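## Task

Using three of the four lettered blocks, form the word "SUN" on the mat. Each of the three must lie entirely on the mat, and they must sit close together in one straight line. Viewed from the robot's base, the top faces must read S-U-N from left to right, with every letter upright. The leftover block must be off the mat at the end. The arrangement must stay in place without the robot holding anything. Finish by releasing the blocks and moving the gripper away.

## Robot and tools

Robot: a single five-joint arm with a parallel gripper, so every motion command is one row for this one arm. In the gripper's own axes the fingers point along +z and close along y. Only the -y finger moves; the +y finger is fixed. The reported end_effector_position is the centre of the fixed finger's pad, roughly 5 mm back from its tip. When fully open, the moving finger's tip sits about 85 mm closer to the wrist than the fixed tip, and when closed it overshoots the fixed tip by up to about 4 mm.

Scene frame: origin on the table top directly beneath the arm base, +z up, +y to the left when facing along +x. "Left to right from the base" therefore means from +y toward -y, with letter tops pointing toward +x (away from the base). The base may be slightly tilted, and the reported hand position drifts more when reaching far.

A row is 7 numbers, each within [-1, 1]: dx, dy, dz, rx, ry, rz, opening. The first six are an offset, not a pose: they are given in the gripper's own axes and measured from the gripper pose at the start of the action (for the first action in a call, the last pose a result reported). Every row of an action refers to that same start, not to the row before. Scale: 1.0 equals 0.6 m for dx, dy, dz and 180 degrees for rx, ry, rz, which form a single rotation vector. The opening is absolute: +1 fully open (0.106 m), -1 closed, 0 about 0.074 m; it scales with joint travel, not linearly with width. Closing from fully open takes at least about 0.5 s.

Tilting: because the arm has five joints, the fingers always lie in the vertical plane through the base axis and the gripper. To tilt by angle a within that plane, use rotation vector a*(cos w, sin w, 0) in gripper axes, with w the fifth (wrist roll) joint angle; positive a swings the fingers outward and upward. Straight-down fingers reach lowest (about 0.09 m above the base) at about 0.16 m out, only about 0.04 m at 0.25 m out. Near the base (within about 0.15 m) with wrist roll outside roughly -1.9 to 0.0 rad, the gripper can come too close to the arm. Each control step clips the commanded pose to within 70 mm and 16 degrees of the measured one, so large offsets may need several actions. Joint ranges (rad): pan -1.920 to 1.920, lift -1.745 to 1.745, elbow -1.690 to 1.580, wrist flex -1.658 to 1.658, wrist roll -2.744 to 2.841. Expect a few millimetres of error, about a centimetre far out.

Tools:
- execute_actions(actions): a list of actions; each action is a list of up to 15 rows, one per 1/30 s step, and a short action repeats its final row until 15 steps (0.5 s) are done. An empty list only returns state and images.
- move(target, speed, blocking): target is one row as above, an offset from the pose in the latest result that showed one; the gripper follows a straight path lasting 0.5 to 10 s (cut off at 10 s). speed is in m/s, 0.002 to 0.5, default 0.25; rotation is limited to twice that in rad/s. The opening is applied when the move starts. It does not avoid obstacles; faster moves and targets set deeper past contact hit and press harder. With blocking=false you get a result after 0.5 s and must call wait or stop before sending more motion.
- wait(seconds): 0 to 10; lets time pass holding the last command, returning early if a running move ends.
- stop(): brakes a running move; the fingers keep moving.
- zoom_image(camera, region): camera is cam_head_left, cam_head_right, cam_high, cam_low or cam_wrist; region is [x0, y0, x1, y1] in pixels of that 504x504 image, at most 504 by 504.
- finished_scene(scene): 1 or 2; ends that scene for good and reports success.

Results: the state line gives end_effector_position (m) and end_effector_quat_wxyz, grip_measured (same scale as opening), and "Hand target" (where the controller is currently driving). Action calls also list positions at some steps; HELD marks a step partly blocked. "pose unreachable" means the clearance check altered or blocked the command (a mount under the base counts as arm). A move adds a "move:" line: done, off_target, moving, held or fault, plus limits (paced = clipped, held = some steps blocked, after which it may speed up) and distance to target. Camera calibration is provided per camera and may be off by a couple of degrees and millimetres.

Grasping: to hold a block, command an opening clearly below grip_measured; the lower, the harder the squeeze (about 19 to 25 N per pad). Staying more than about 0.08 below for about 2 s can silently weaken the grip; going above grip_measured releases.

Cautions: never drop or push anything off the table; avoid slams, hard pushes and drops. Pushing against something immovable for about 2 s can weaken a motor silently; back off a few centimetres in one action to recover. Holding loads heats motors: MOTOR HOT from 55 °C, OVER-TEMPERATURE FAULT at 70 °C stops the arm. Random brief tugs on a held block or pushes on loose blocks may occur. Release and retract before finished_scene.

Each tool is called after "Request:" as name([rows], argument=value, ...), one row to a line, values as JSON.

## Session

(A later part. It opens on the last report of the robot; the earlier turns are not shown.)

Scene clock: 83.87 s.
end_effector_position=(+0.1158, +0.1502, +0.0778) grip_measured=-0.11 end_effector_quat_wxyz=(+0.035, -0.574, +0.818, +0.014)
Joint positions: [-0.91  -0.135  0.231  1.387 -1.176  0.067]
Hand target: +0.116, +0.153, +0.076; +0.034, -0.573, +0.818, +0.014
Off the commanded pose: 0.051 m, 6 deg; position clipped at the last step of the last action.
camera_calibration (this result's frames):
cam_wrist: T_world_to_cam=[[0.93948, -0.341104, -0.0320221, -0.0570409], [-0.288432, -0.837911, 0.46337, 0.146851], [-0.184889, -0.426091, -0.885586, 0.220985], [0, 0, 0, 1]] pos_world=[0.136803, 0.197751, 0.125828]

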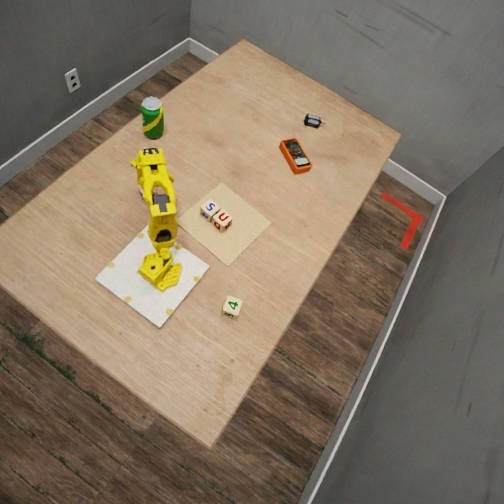

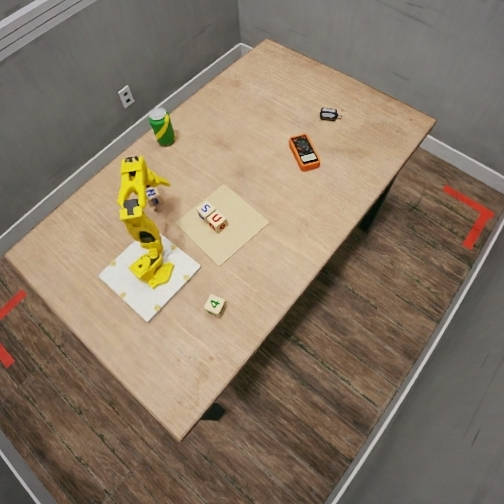

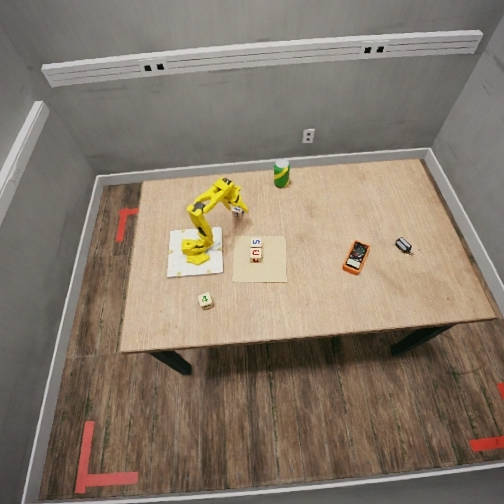

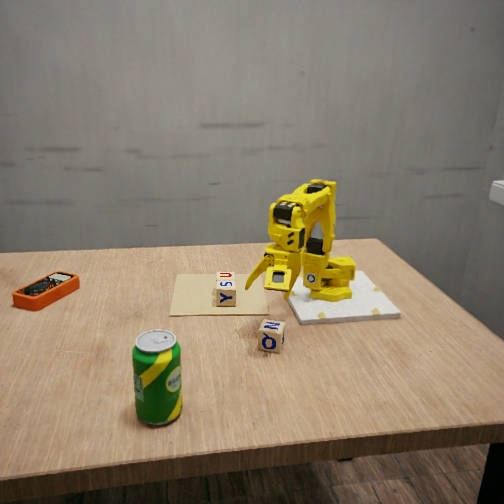

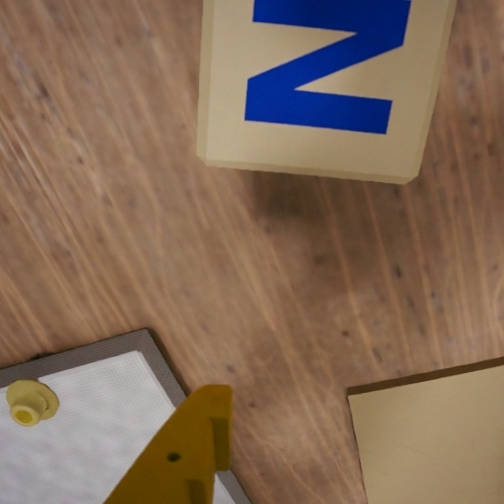

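Request:
execute_actions([
  [[-0.0019,0.0049,0.0017,-0.0007,0.0037,0.0027,-0.1],[-0.0056,0.0130,0.0035,-0.0015,0.0075,0.0053,-0.1],[-0.0126,0.0210,0.0072,-0.0022,0.0112,0.0080,-0.1],[-0.0209,0.0263,0.0128,-0.0029,0.0149,0.0106,-0.1],[-0.0305,0.0286,0.0201,-0.0036,0.0186,0.0133,-0.1],[-0.0399,0.0281,0.0292,-0.0044,0.0224,0.0159,-0.1],[-0.0491,0.0276,0.0399,-0.0051,0.0261,0.0186,-0.1],[-0.0567,0.0272,0.0505,-0.0058,0.0298,0.0212,-0.1],[-0.0617,0.0270,0.0609,-0.0058,0.0298,0.0212,-0.1],[-0.0647,0.0270,0.0712,-0.0058,0.0298,0.0212,-0.1],[-0.0639,0.0271,0.0811,-0.0058,0.0298,0.0212,-0.1],[-0.0633,0.0273,0.0894,-0.0058,0.0298,0.0212,-0.1],[-0.0628,0.0274,0.0969,-0.0058,0.0298,0.0212,-0.1],[-0.0623,0.0275,0.1027,-0.0058,0.0298,0.0212,-0.1],[-0.0621,0.0276,0.1057,-0.0058,0.0298,0.0212,-0.1]],
])

Scene clock: 88.57 s.
end_effector_position=(+0.1136, +0.1887, +0.0289) grip_measured=-0.11 end_effector_quat_wxyz=(-0.008, -0.548, +0.836, +0.002)
Joint positions: [-1.027  0.324  0.006  1.245 -1.357  0.067]
Hand target: +0.113, +0.193, +0.018; -0.010, -0.547, +0.837, +0.001
Off the commanded pose: 0.013 m, 1 deg.
Step readings (end_effector_position):
0: (+0.1158, +0.1502, +0.0778)
1: (+0.1160, +0.1504, +0.0780)
2: (+0.1155, +0.1508, +0.0780)
4: (+0.1124, +0.1549, +0.0769)
8: (+0.1083, +0.1724, +0.0673)
15: end_effector_position above
camera_calibration (this result's frames):
cam_wrist: T_world_to_cam=[[0.912984, -0.403382, -0.0611897, -0.0277228], [-0.310493, -0.784233, 0.53719, 0.191379], [-0.26468, -0.471447, -0.841239, 0.21003], [0, 0, 0, 1]] pos_world=[0.140323, 0.237921, 0.0721822]

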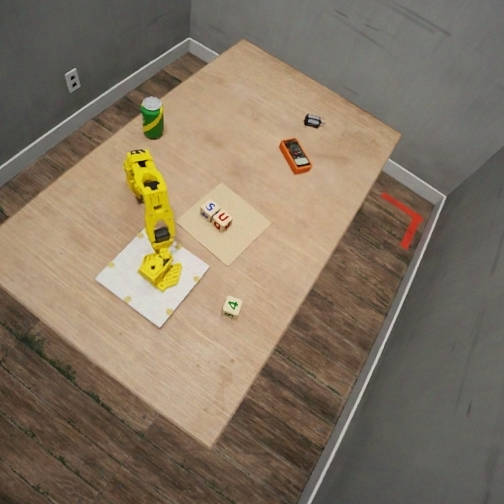

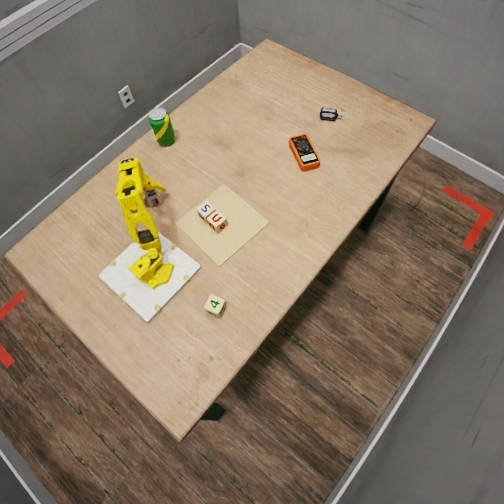

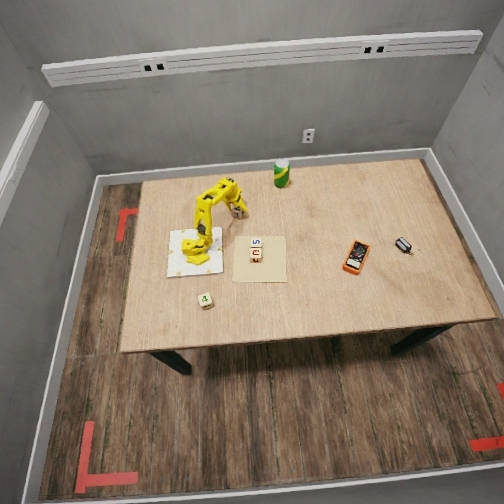

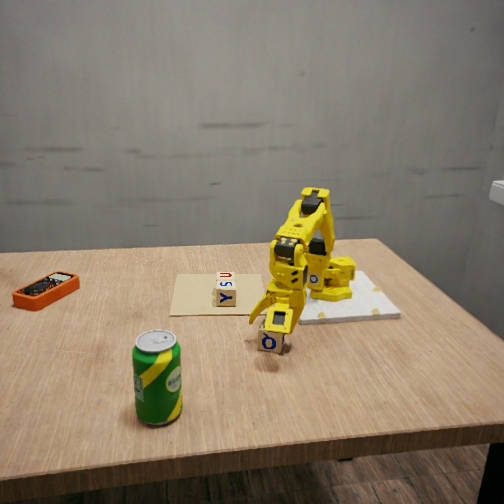

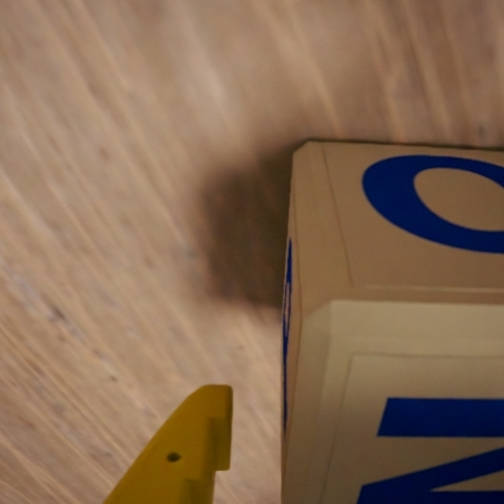

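Request:
execute_actions(actions=[])

Scene clock: 88.70 s.
end_effector_position=(+0.1142, +0.1899, +0.0212) grip_measured=-0.11 end_effector_quat_wxyz=(-0.010, -0.548, +0.837, +0.001)
Joint positions: [-1.027  0.364  0.006  1.21  -1.358  0.067]
Hand target: +0.113, +0.193, +0.018; -0.010, -0.547, +0.837, +0.001
Off the commanded pose: 0.007 m, 1 deg.
camera_calibration (this result's frames):
cam_wrist: T_world_to_cam=[[0.912228, -0.404981, -0.0618924, -0.0279365], [-0.310317, -0.781675, 0.541006, 0.196093], [-0.267477, -0.474315, -0.838738, 0.205127], [0, 0, 0, 1]] pos_world=[0.141202, 0.239262, 0.0642307]

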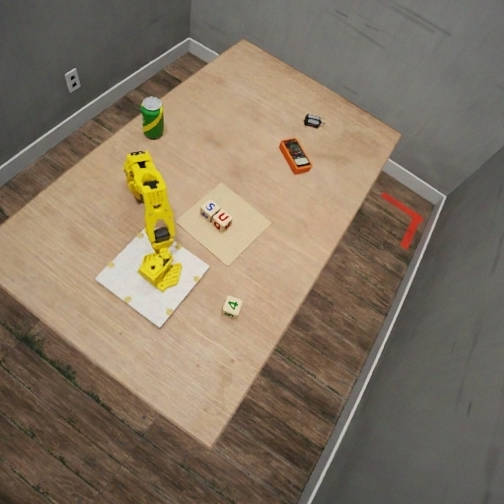

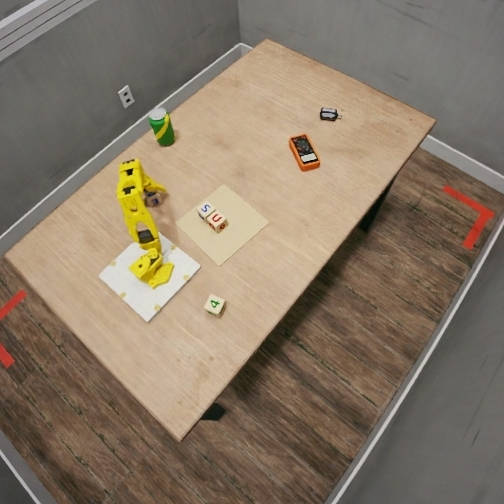

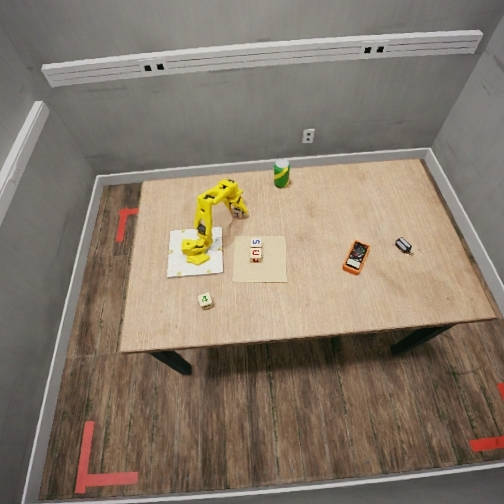

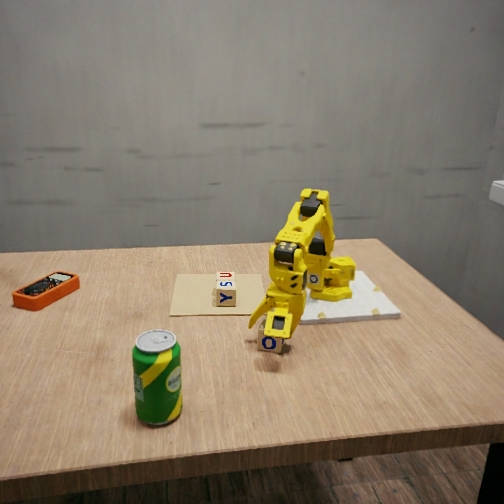

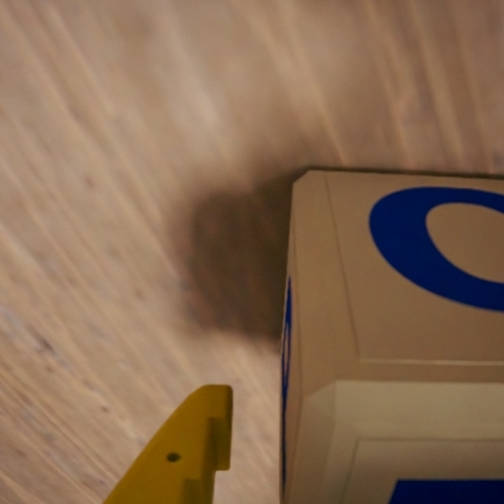

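Request:
execute_actions([
  [[-0.005,-0.002,0.003,0.0003,-0.002,0,-0.13],[-0.010,-0.004,0.003,0.0006,-0.004,0,-0.19],[-0.015,-0.006,0.003,0.001,-0.0063,0,-0.26],[-0.018,-0.008,0.003,0.001,-0.0063,0,-0.33],[-0.018,-0.008,0.003,0.001,-0.0063,0,-0.39],[-0.018,-0.008,0.003,0.001,-0.0063,0,-0.43],[-0.018,-0.008,0.003,0.001,-0.0063,0,-0.46],[-0.018,-0.008,0.003,0.001,-0.0063,0,-0.49],[-0.018,-0.008,0.001,0.001,-0.0063,0,-0.51],[-0.018,-0.008,-0.006,0.001,-0.0063,0,-0.51],[-0.018,-0.008,-0.018,0.001,-0.0063,0,-0.51],[-0.0125,-0.0118,-0.033,0.001,-0.0063,-0.001,-0.51],[-0.0029,-0.0184,-0.049,0.001,-0.0063,-0.004,-0.51],[0.0108,-0.0278,-0.063,0.001,-0.0063,-0.007,-0.51],[0.0273,-0.0391,-0.075,0.001,-0.0063,-0.011,-0.51]],
])

Scene clock: 91.53 s.
end_effector_position=(+0.1227, +0.1899, +0.0388) grip_measured=-0.45 end_effector_quat_wxyz=(-0.007, -0.553, +0.833, +0.002)
Joint positions: [-0.996  0.353 -0.114  1.334 -1.316  0.043]
Hand target: +0.129, +0.170, +0.059; -0.007, -0.561, +0.828, +0.002
Off the commanded pose: 0.037 m, 2 deg.
Step readings (end_effector_position):
0: (+0.1149, +0.1909, +0.0216)
1: (+0.1149, +0.1909, +0.0216)
2: (+0.1151, +0.1913, +0.0217)
4: (+0.1169, +0.1940, +0.0214)
8: (+0.1214, +0.1997, +0.0224)
15: end_effector_position above
camera_calibration (this result's frames):
cam_wrist: T_world_to_cam=[[0.917299, -0.393479, -0.0611258, -0.03746], [-0.302447, -0.788315, 0.535803, 0.189664], [-0.259014, -0.473004, -0.842128, 0.220924], [0, 0, 0, 1]] pos_world=[0.148948, 0.239273, 0.0821341]

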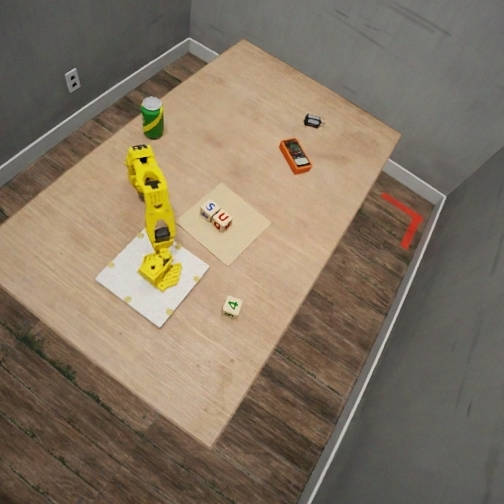

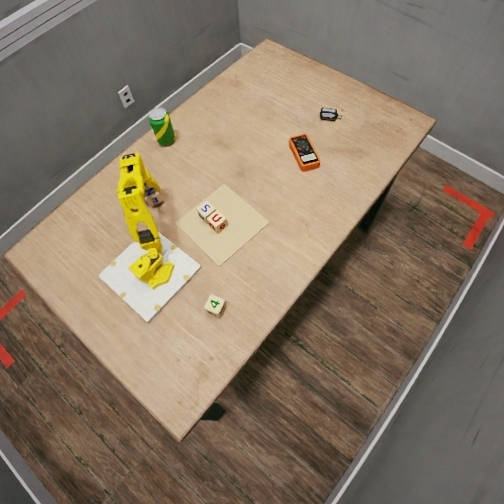

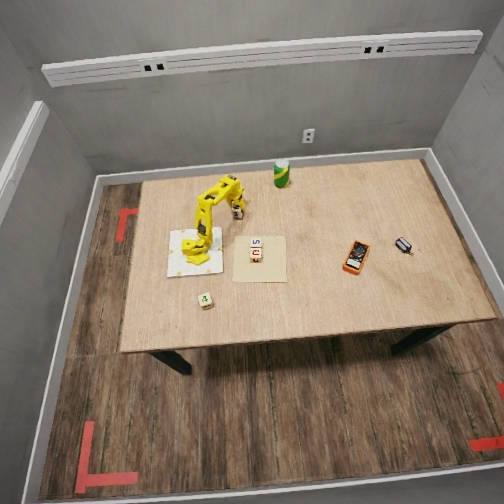

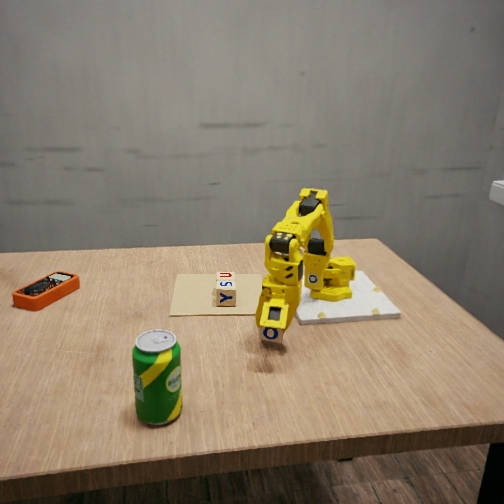

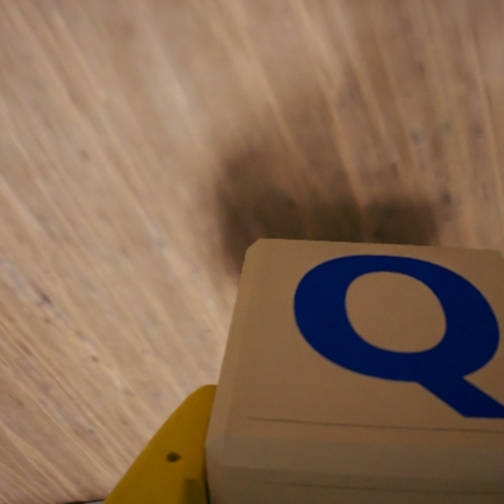

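Request:
execute_actions(actions=[])

Scene clock: 93.10 s.
end_effector_position=(+0.1301, +0.1747, +0.0598) grip_measured=-0.45 end_effector_quat_wxyz=(+0.001, -0.560, +0.829, +0.005)
Joint positions: [-0.93   0.224 -0.086  1.417 -1.233  0.043]
Hand target: +0.129, +0.170, +0.059; -0.007, -0.560, +0.828, +0.002
Off the commanded pose: 0.011 m, 0 deg.
camera_calibration (this result's frames):
cam_wrist: T_world_to_cam=[[0.92441, -0.377223, -0.0562898, -0.0529617], [-0.295172, -0.801047, 0.520767, 0.170844], [-0.241536, -0.464787, -0.851841, 0.230231], [0, 0, 0, 1]] pos_world=[0.154996, 0.223884, 0.104169]

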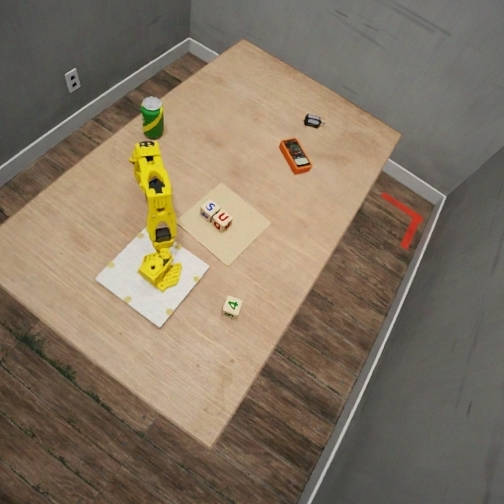

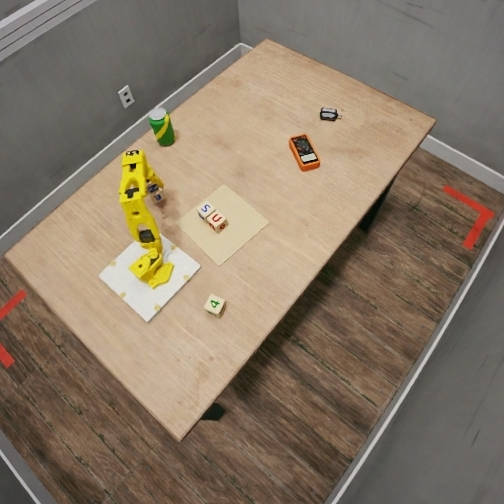

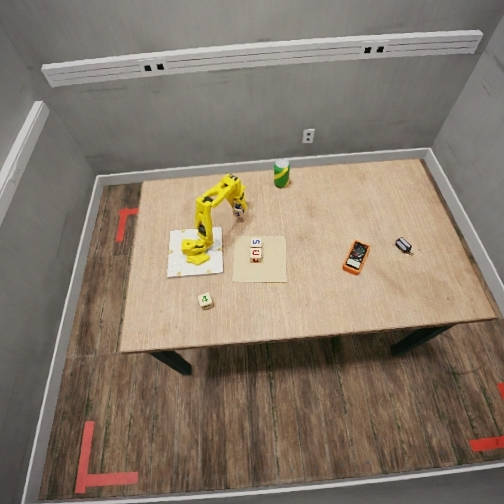

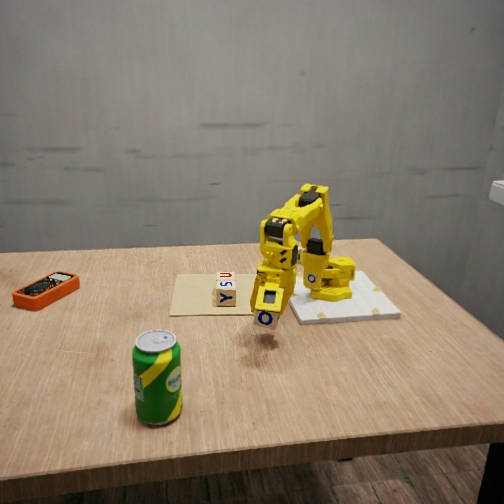

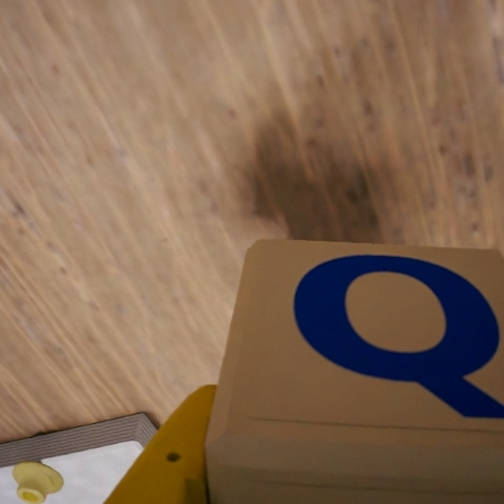

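Request:
execute_actions([
  [[0.0070,-0.0044,-0.0051,0,0,-0.0017,-0.51],[0.0197,-0.0124,-0.0119,0,0,-0.0048,-0.51],[0.0365,-0.0230,-0.0188,0,0,-0.0088,-0.51],[0.0562,-0.0354,-0.0257,0,0,-0.0136,-0.51],[0.0759,-0.0478,-0.0326,0,0,-0.0184,-0.51],[0.0956,-0.0602,-0.0378,0,0,-0.0231,-0.51],[0.1153,-0.0727,-0.0414,0,0,-0.0279,-0.51],[0.1351,-0.0851,-0.0416,0,0,-0.0326,-0.51],[0.1548,-0.0976,-0.0418,0,0,-0.0374,-0.51],[0.1745,-0.1100,-0.0420,0,0,-0.0422,-0.51],[0.1943,-0.1225,-0.0423,0,0,-0.0469,-0.51],[0.2140,-0.1349,-0.0425,0,0,-0.0517,-0.51],[0.2338,-0.1474,-0.0427,0,0,-0.0564,-0.51],[0.2535,-0.1599,-0.0430,0,0,-0.0612,-0.51],[0.2718,-0.1714,-0.0432,0,0,-0.0656,-0.51]],
])

Scene clock: 95.03 s.
end_effector_position=(+0.1514, +0.0418, +0.0809) grip_measured=-0.45 end_effector_quat_wxyz=(-0.029, -0.602, +0.798, +0.012)
Joint positions: [-0.278 -0.194  0.273  1.542 -0.476  0.043]
Hand target: +0.155, -0.000, +0.083; -0.018, -0.618, +0.786, +0.012
Off the commanded pose: 0.059 m, 7 deg; position clipped at the last step of the last action.
Step readings (end_effector_position):
0: (+0.1301, +0.1747, +0.0598)
1: (+0.1304, +0.1745, +0.0598)
2: (+0.1304, +0.1740, +0.0605)
4: (+0.1319, +0.1658, +0.0639)
8: (+0.1373, +0.1262, +0.0735)
15: end_effector_position above
camera_calibration (this result's frames):
cam_wrist: T_world_to_cam=[[0.954159, -0.280523, -0.104347, -0.126219], [-0.179062, -0.814385, 0.552009, 0.0401658], [-0.23983, -0.50802, -0.827283, 0.19117], [0, 0, 0, 1]] pos_world=[0.173474, 0.0944212, 0.122809]

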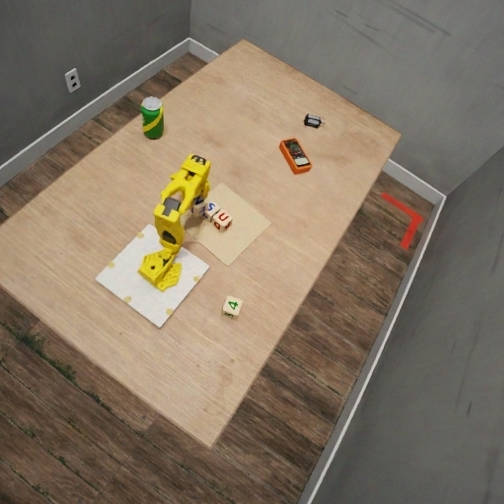

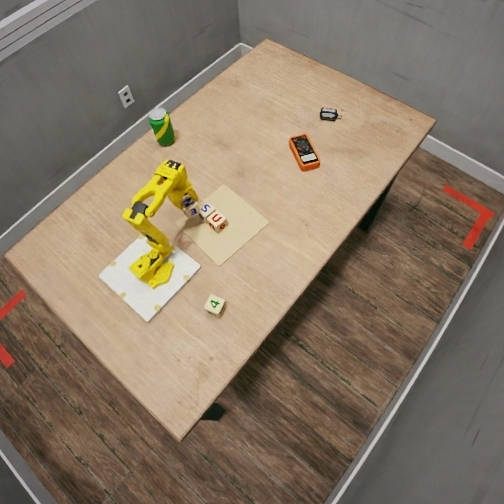

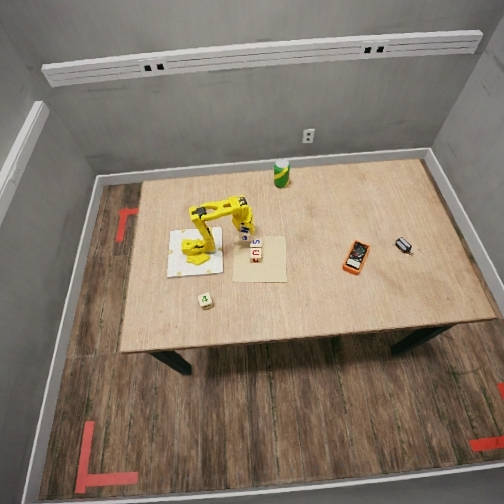

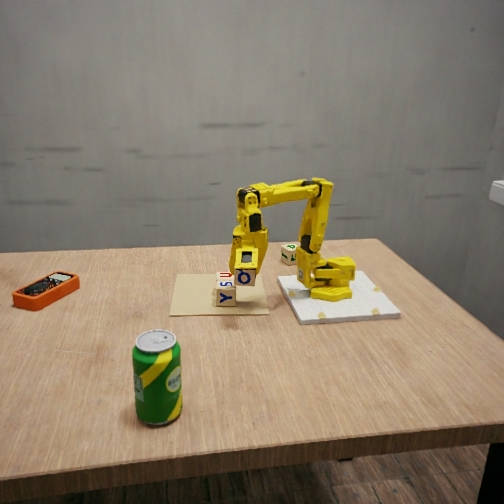

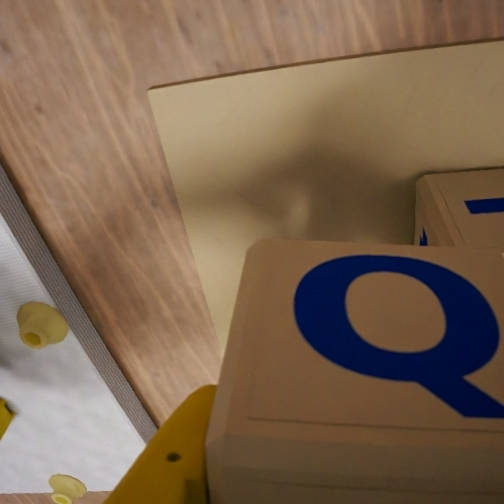

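Request:
execute_actions(actions=[])

Scene clock: 95.40 s.
end_effector_position=(+0.1567, +0.0014, +0.0841) grip_measured=-0.45 end_effector_quat_wxyz=(-0.016, -0.618, +0.786, +0.011)
Joint positions: [-0.03  -0.225  0.279  1.542 -0.188  0.043]
Hand target: +0.154, -0.000, +0.083; -0.018, -0.619, +0.785, +0.013
Off the commanded pose: 0.018 m, 4 deg; position clipped at the last step of the last action.
camera_calibration (this result's frames):
cam_wrist: T_world_to_cam=[[0.966648, -0.241139, -0.0862818, -0.145845], [-0.158863, -0.828801, 0.536518, 0.00460561], [-0.200886, -0.504916, -0.839467, 0.169482], [0, 0, 0, 1]] pos_world=[0.175759, 0.0542223, 0.127219]

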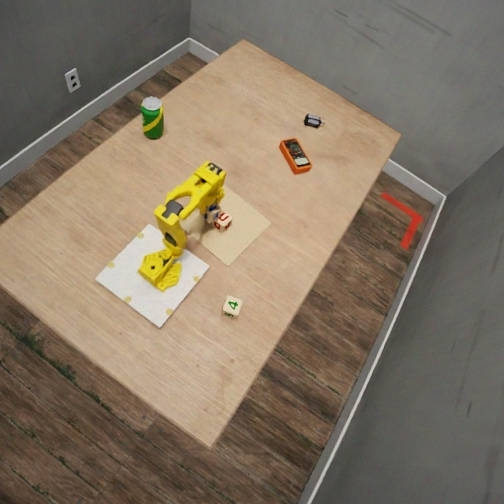

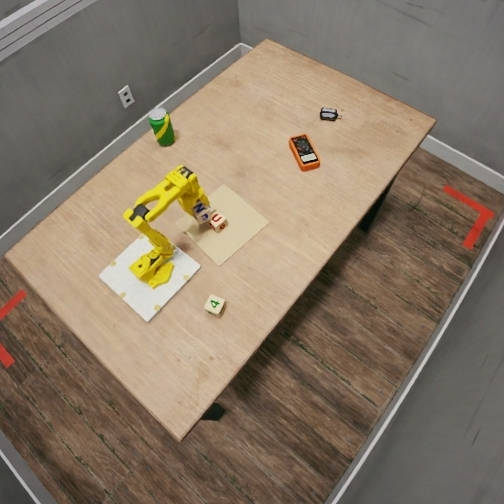

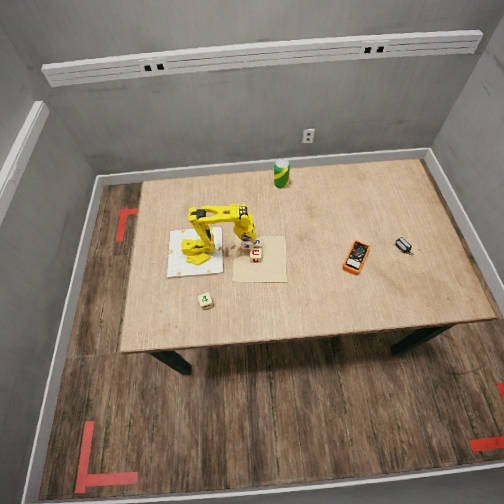

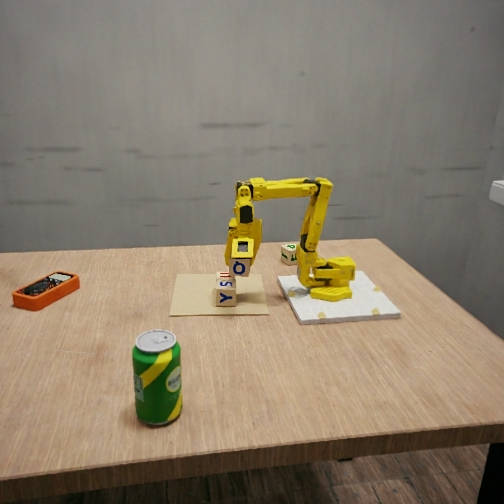

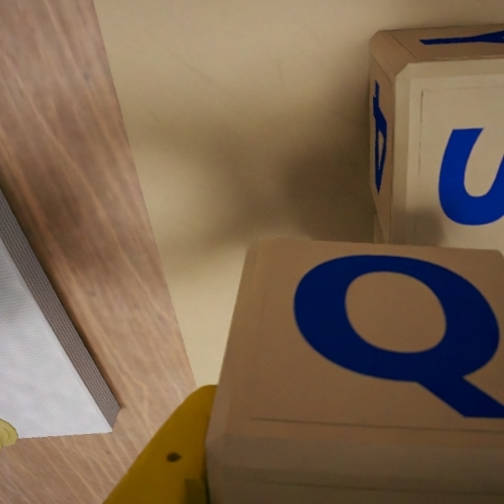

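Request:
execute_actions([
  [[0.0121,-0.0056,-0.0001,0.0006,-0.0005,-0.0040,-0.51],[0.0332,-0.0155,-0.0002,0.0016,-0.0013,-0.0109,-0.51],[0.0574,-0.0267,-0.0003,0.0027,-0.0022,-0.0185,-0.51],[0.0816,-0.0379,-0.0005,0.0039,-0.0031,-0.0265,-0.51],[0.1027,-0.0478,0.0011,0.0049,-0.0039,-0.0334,-0.51],[0.1178,-0.0550,0.0043,0.0056,-0.0045,-0.0382,-0.51],[0.1268,-0.0594,0.0093,0.0059,-0.0047,-0.0402,-0.51],[0.1297,-0.0611,0.0176,0.0059,-0.0047,-0.0402,-0.51],[0.1296,-0.0615,0.0292,0.0059,-0.0047,-0.0402,-0.51],[0.1280,-0.0613,0.0426,0.0059,-0.0047,-0.0402,-0.51],[0.1263,-0.0611,0.0559,0.0059,-0.0047,-0.0402,-0.51],[0.1246,-0.0609,0.0692,0.0059,-0.0047,-0.0402,-0.51],[0.1230,-0.0607,0.0826,0.0059,-0.0047,-0.0402,-0.51],[0.1224,-0.0609,0.0926,0.0059,-0.0047,-0.0402,-0.51],[0.1223,-0.0611,0.0992,0.0059,-0.0047,-0.0402,-0.51]],
])

Scene clock: 99.70 s.
end_effector_position=(+0.1701, -0.0771, +0.0459) grip_measured=-0.45 end_effector_quat_wxyz=(-0.007, -0.663, +0.749, +0.006)
Joint positions: [0.381 0.056 0.245 1.277 0.34  0.043]
Hand target: +0.169, -0.077, +0.028; -0.010, -0.666, +0.746, +0.011
Off the commanded pose: 0.022 m, 1 deg.
Step readings (end_effector_position):
0: (+0.1567, +0.0014, +0.0841)
1: (+0.1567, +0.0012, +0.0841)
2: (+0.1570, -0.0003, +0.0843)
4: (+0.1583, -0.0114, +0.0843)
8: (+0.1647, -0.0549, +0.0832)
15: end_effector_position above
camera_calibration (this result's frames):
cam_wrist: T_world_to_cam=[[0.989553, -0.126558, -0.0690503, -0.17689], [-0.0711978, -0.845462, 0.529269, -0.0537279], [-0.125363, -0.518823, -0.84564, 0.086824], [0, 0, 0, 1]] pos_world=[0.182101, -0.0227655, 0.089644]

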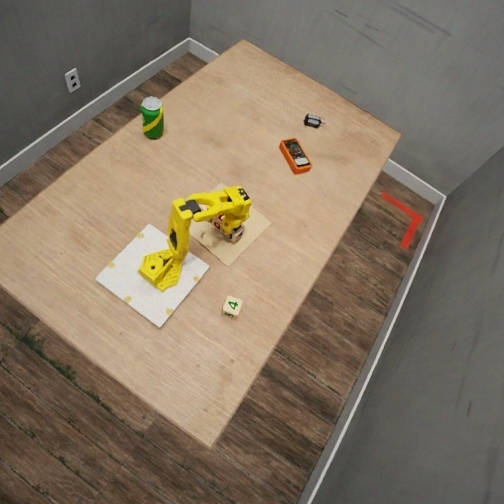

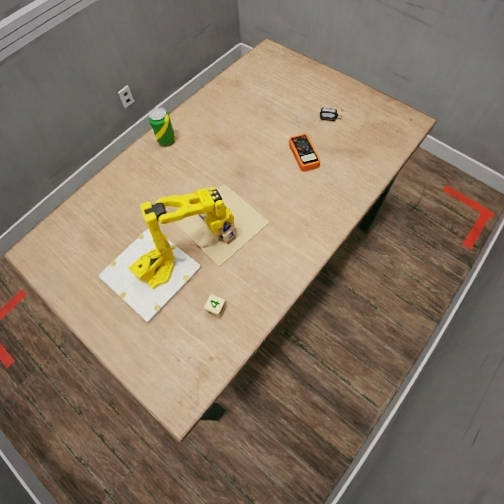

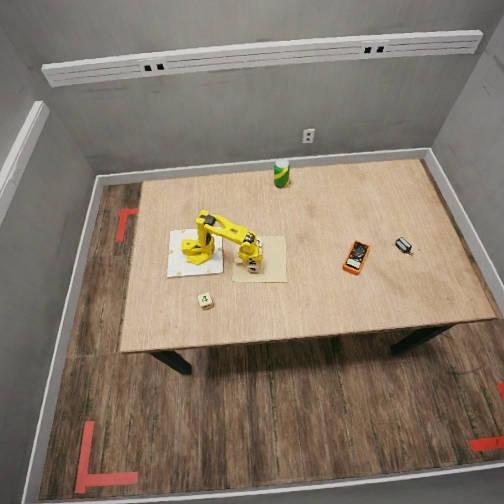

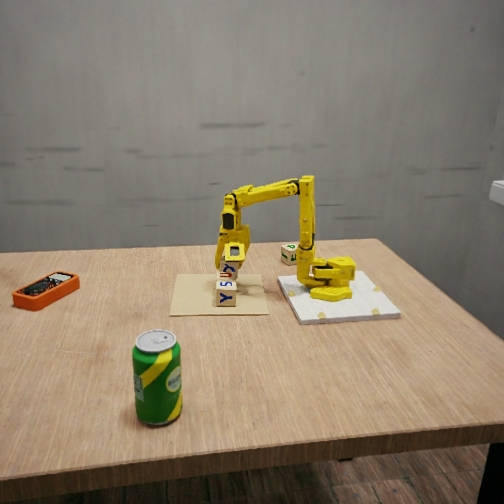

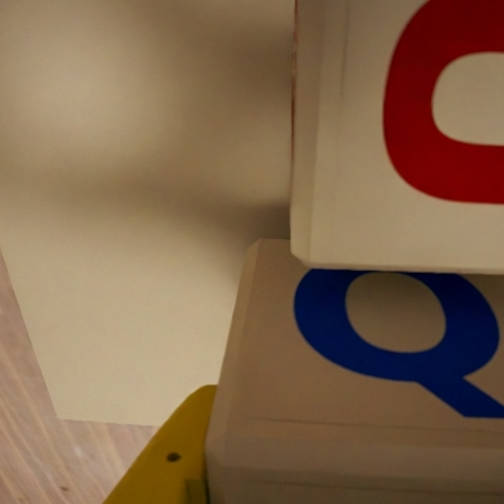

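Request:
wait(seconds=0)

Scene clock: 99.80 s.
end_effector_position=(+0.1702, -0.0773, +0.0338) grip_measured=-0.45 end_effector_quat_wxyz=(-0.007, -0.663, +0.748, +0.006)
Joint positions: [0.381 0.089 0.296 1.193 0.341 0.043]
Hand target: +0.169, -0.078, +0.028; -0.009, -0.666, +0.746, +0.010
Off the commanded pose: 0.010 m, 1 deg.
camera_calibration (this result's frames):
cam_wrist: T_world_to_cam=[[0.989746, -0.125038, -0.0690549, -0.177782], [-0.0699006, -0.845586, 0.529244, -0.0477022], [-0.124568, -0.51899, -0.845655, 0.0763824], [0, 0, 0, 1]] pos_world=[0.18214, -0.0229242, 0.0775625]

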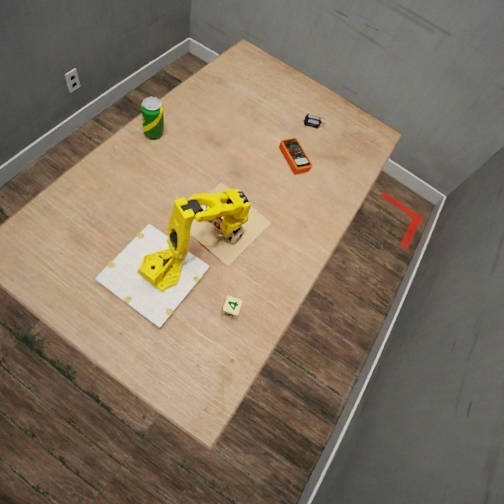

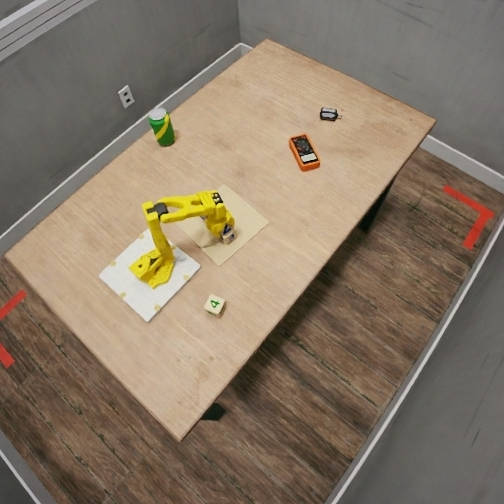

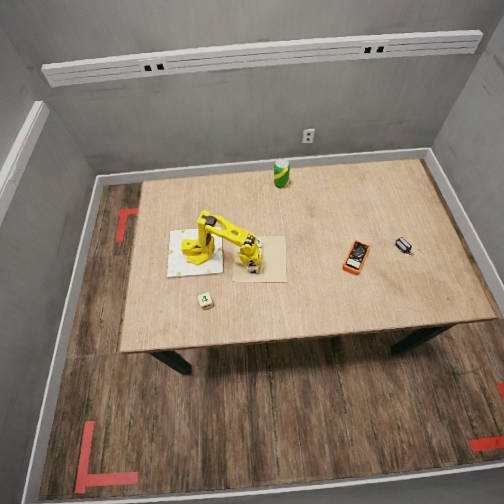

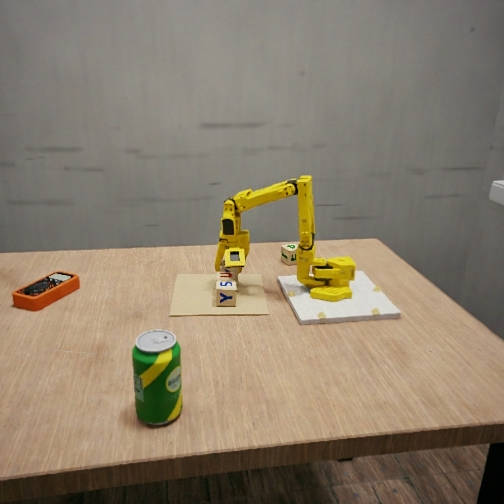

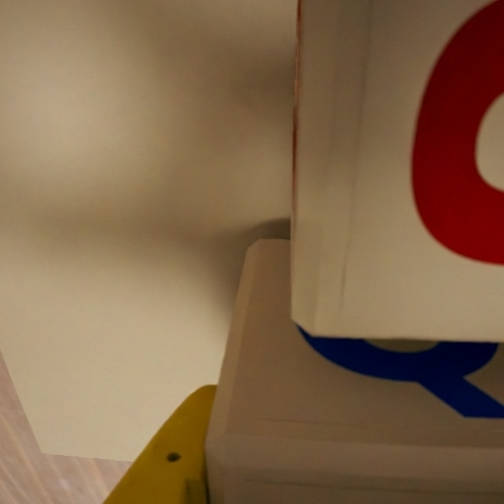

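Request:
execute_actions(actions=[])

Scene clock: 100.20 s.
end_effector_position=(+0.1725, -0.0783, +0.0328) grip_measured=-0.45 end_effector_quat_wxyz=(-0.004, -0.663, +0.748, -0.001)
Joint positions: [0.381 0.092 0.299 1.171 0.341 0.043]
Hand target: +0.169, -0.078, +0.028; -0.009, -0.666, +0.746, +0.011
Off the commanded pose: 0.009 m, 1 deg.
camera_calibration (this result's frames):
cam_wrist: T_world_to_cam=[[0.990629, -0.125291, -0.054371, -0.180901], [-0.0772587, -0.842326, 0.533402, -0.0464618], [-0.112629, -0.524203, -0.844113, 0.0727483], [0, 0, 0, 1]] pos_world=[0.18381, -0.0236665, 0.0763548]

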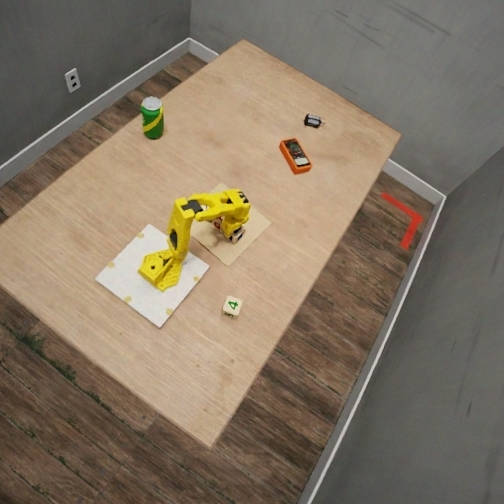

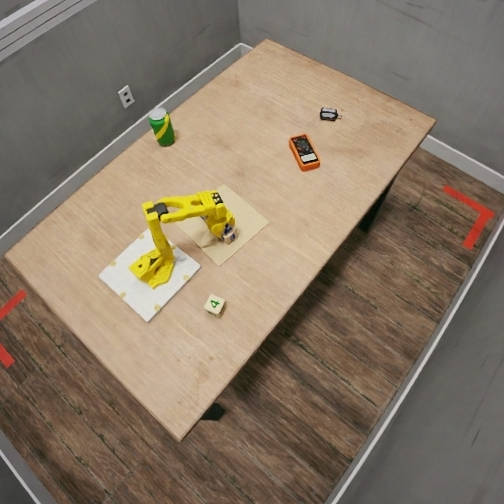

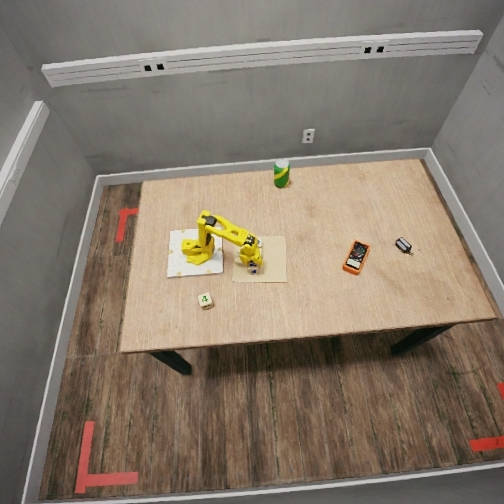

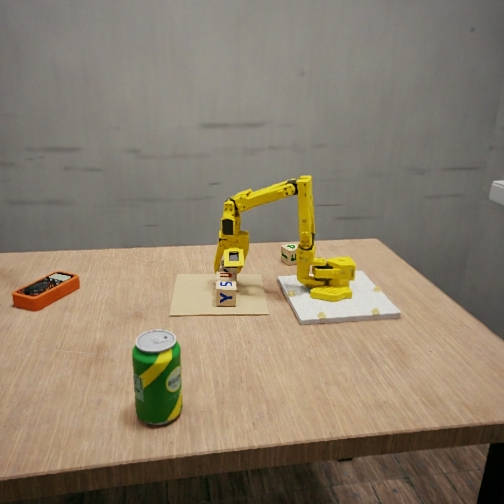

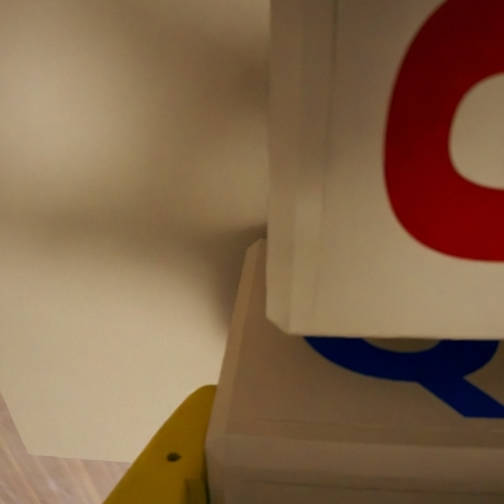

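Request:
execute_actions([
  [[-0.002,0.0043,0.011,-0.0078,-0.0027,-0.003,-0.51],[-0.004,0.0028,0.0145,-0.0078,-0.0027,-0.0035,-0.51],[-0.0055,0.0013,0.018,-0.0078,-0.0027,-0.0039,-0.51],[-0.0058,-0.0005,0.021,-0.0078,-0.0027,-0.0039,-0.51],[-0.0058,-0.0017,0.023,-0.0078,-0.0027,-0.0039,-0.51],[-0.0058,-0.0017,0.0237,-0.0078,-0.0027,-0.0039,-0.51],[-0.0058,-0.0017,0.0237,-0.0078,-0.0027,-0.0039,-0.51],[-0.0058,-0.0017,0.0237,-0.0078,-0.0027,-0.0039,-0.51],[-0.0058,-0.0017,0.0237,-0.0078,-0.0027,-0.0039,-0.49],[-0.0058,-0.0017,0.0237,-0.0078,-0.0027,-0.0039,-0.43],[-0.0058,-0.0017,0.0237,-0.0078,-0.0027,-0.0039,-0.36],[-0.0058,0.001,0.0237,-0.0078,-0.0027,-0.0039,-0.29],[-0.0058,0.003,0.021,-0.0078,-0.0027,-0.0039,-0.22],[-0.0058,0.004,0.013,-0.0078,-0.0027,-0.0039,-0.15],[-0.0058,0.004,0.002,-0.0078,-0.0027,-0.0039,-0.1]],
])

Scene clock: 103.87 s.
end_effector_position=(+0.1734, -0.0775, +0.0246) grip_measured=-0.27 end_effector_quat_wxyz=(-0.006, -0.666, +0.746, +0.004)
Joint positions: [0.375 0.135 0.308 1.128 0.341 0.056]
Hand target: +0.170, -0.075, +0.031; -0.010, -0.668, +0.744, +0.011
Off the commanded pose: 0.008 m, 1 deg.
Step readings (end_effector_position):
0: (+0.1725, -0.0783, +0.0328)
1: (+0.1725, -0.0783, +0.0328)
2: (+0.1726, -0.0783, +0.0321)
4: (+0.1733, -0.0780, +0.0290)
8: (+0.1740, -0.0777, +0.0262)
15: end_effector_position above
camera_calibration (this result's frames):
cam_wrist: T_world_to_cam=[[0.990872, -0.119068, -0.0632129, -0.18149], [-0.0676447, -0.844759, 0.530854, -0.0431176], [-0.116608, -0.521732, -0.845102, 0.0672218], [0, 0, 0, 1]] pos_world=[0.184755, -0.0229619, 0.0682259]

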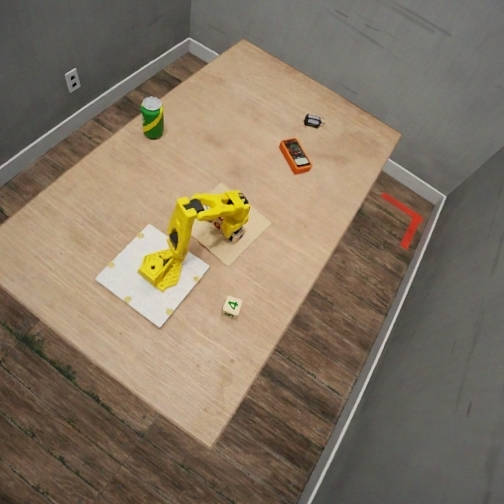

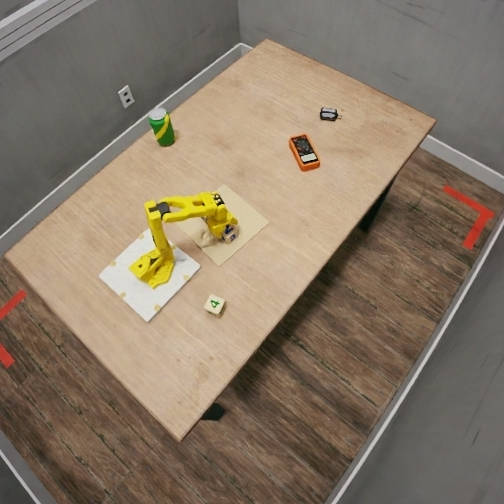

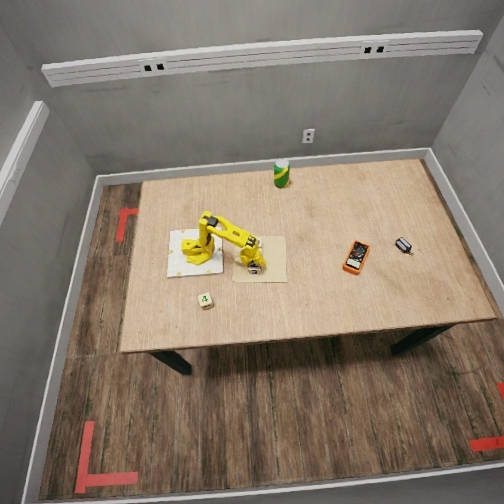

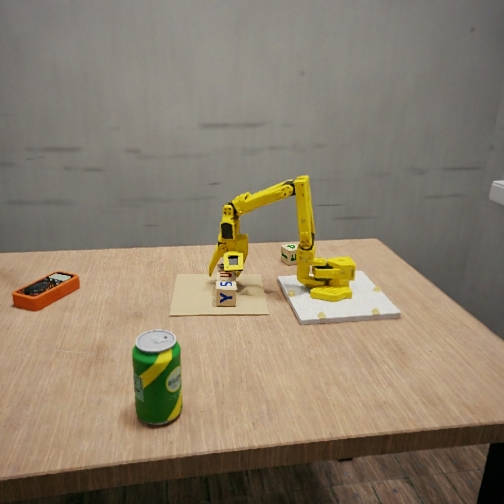

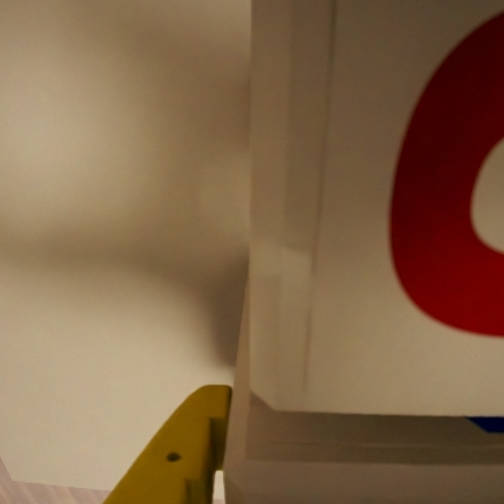

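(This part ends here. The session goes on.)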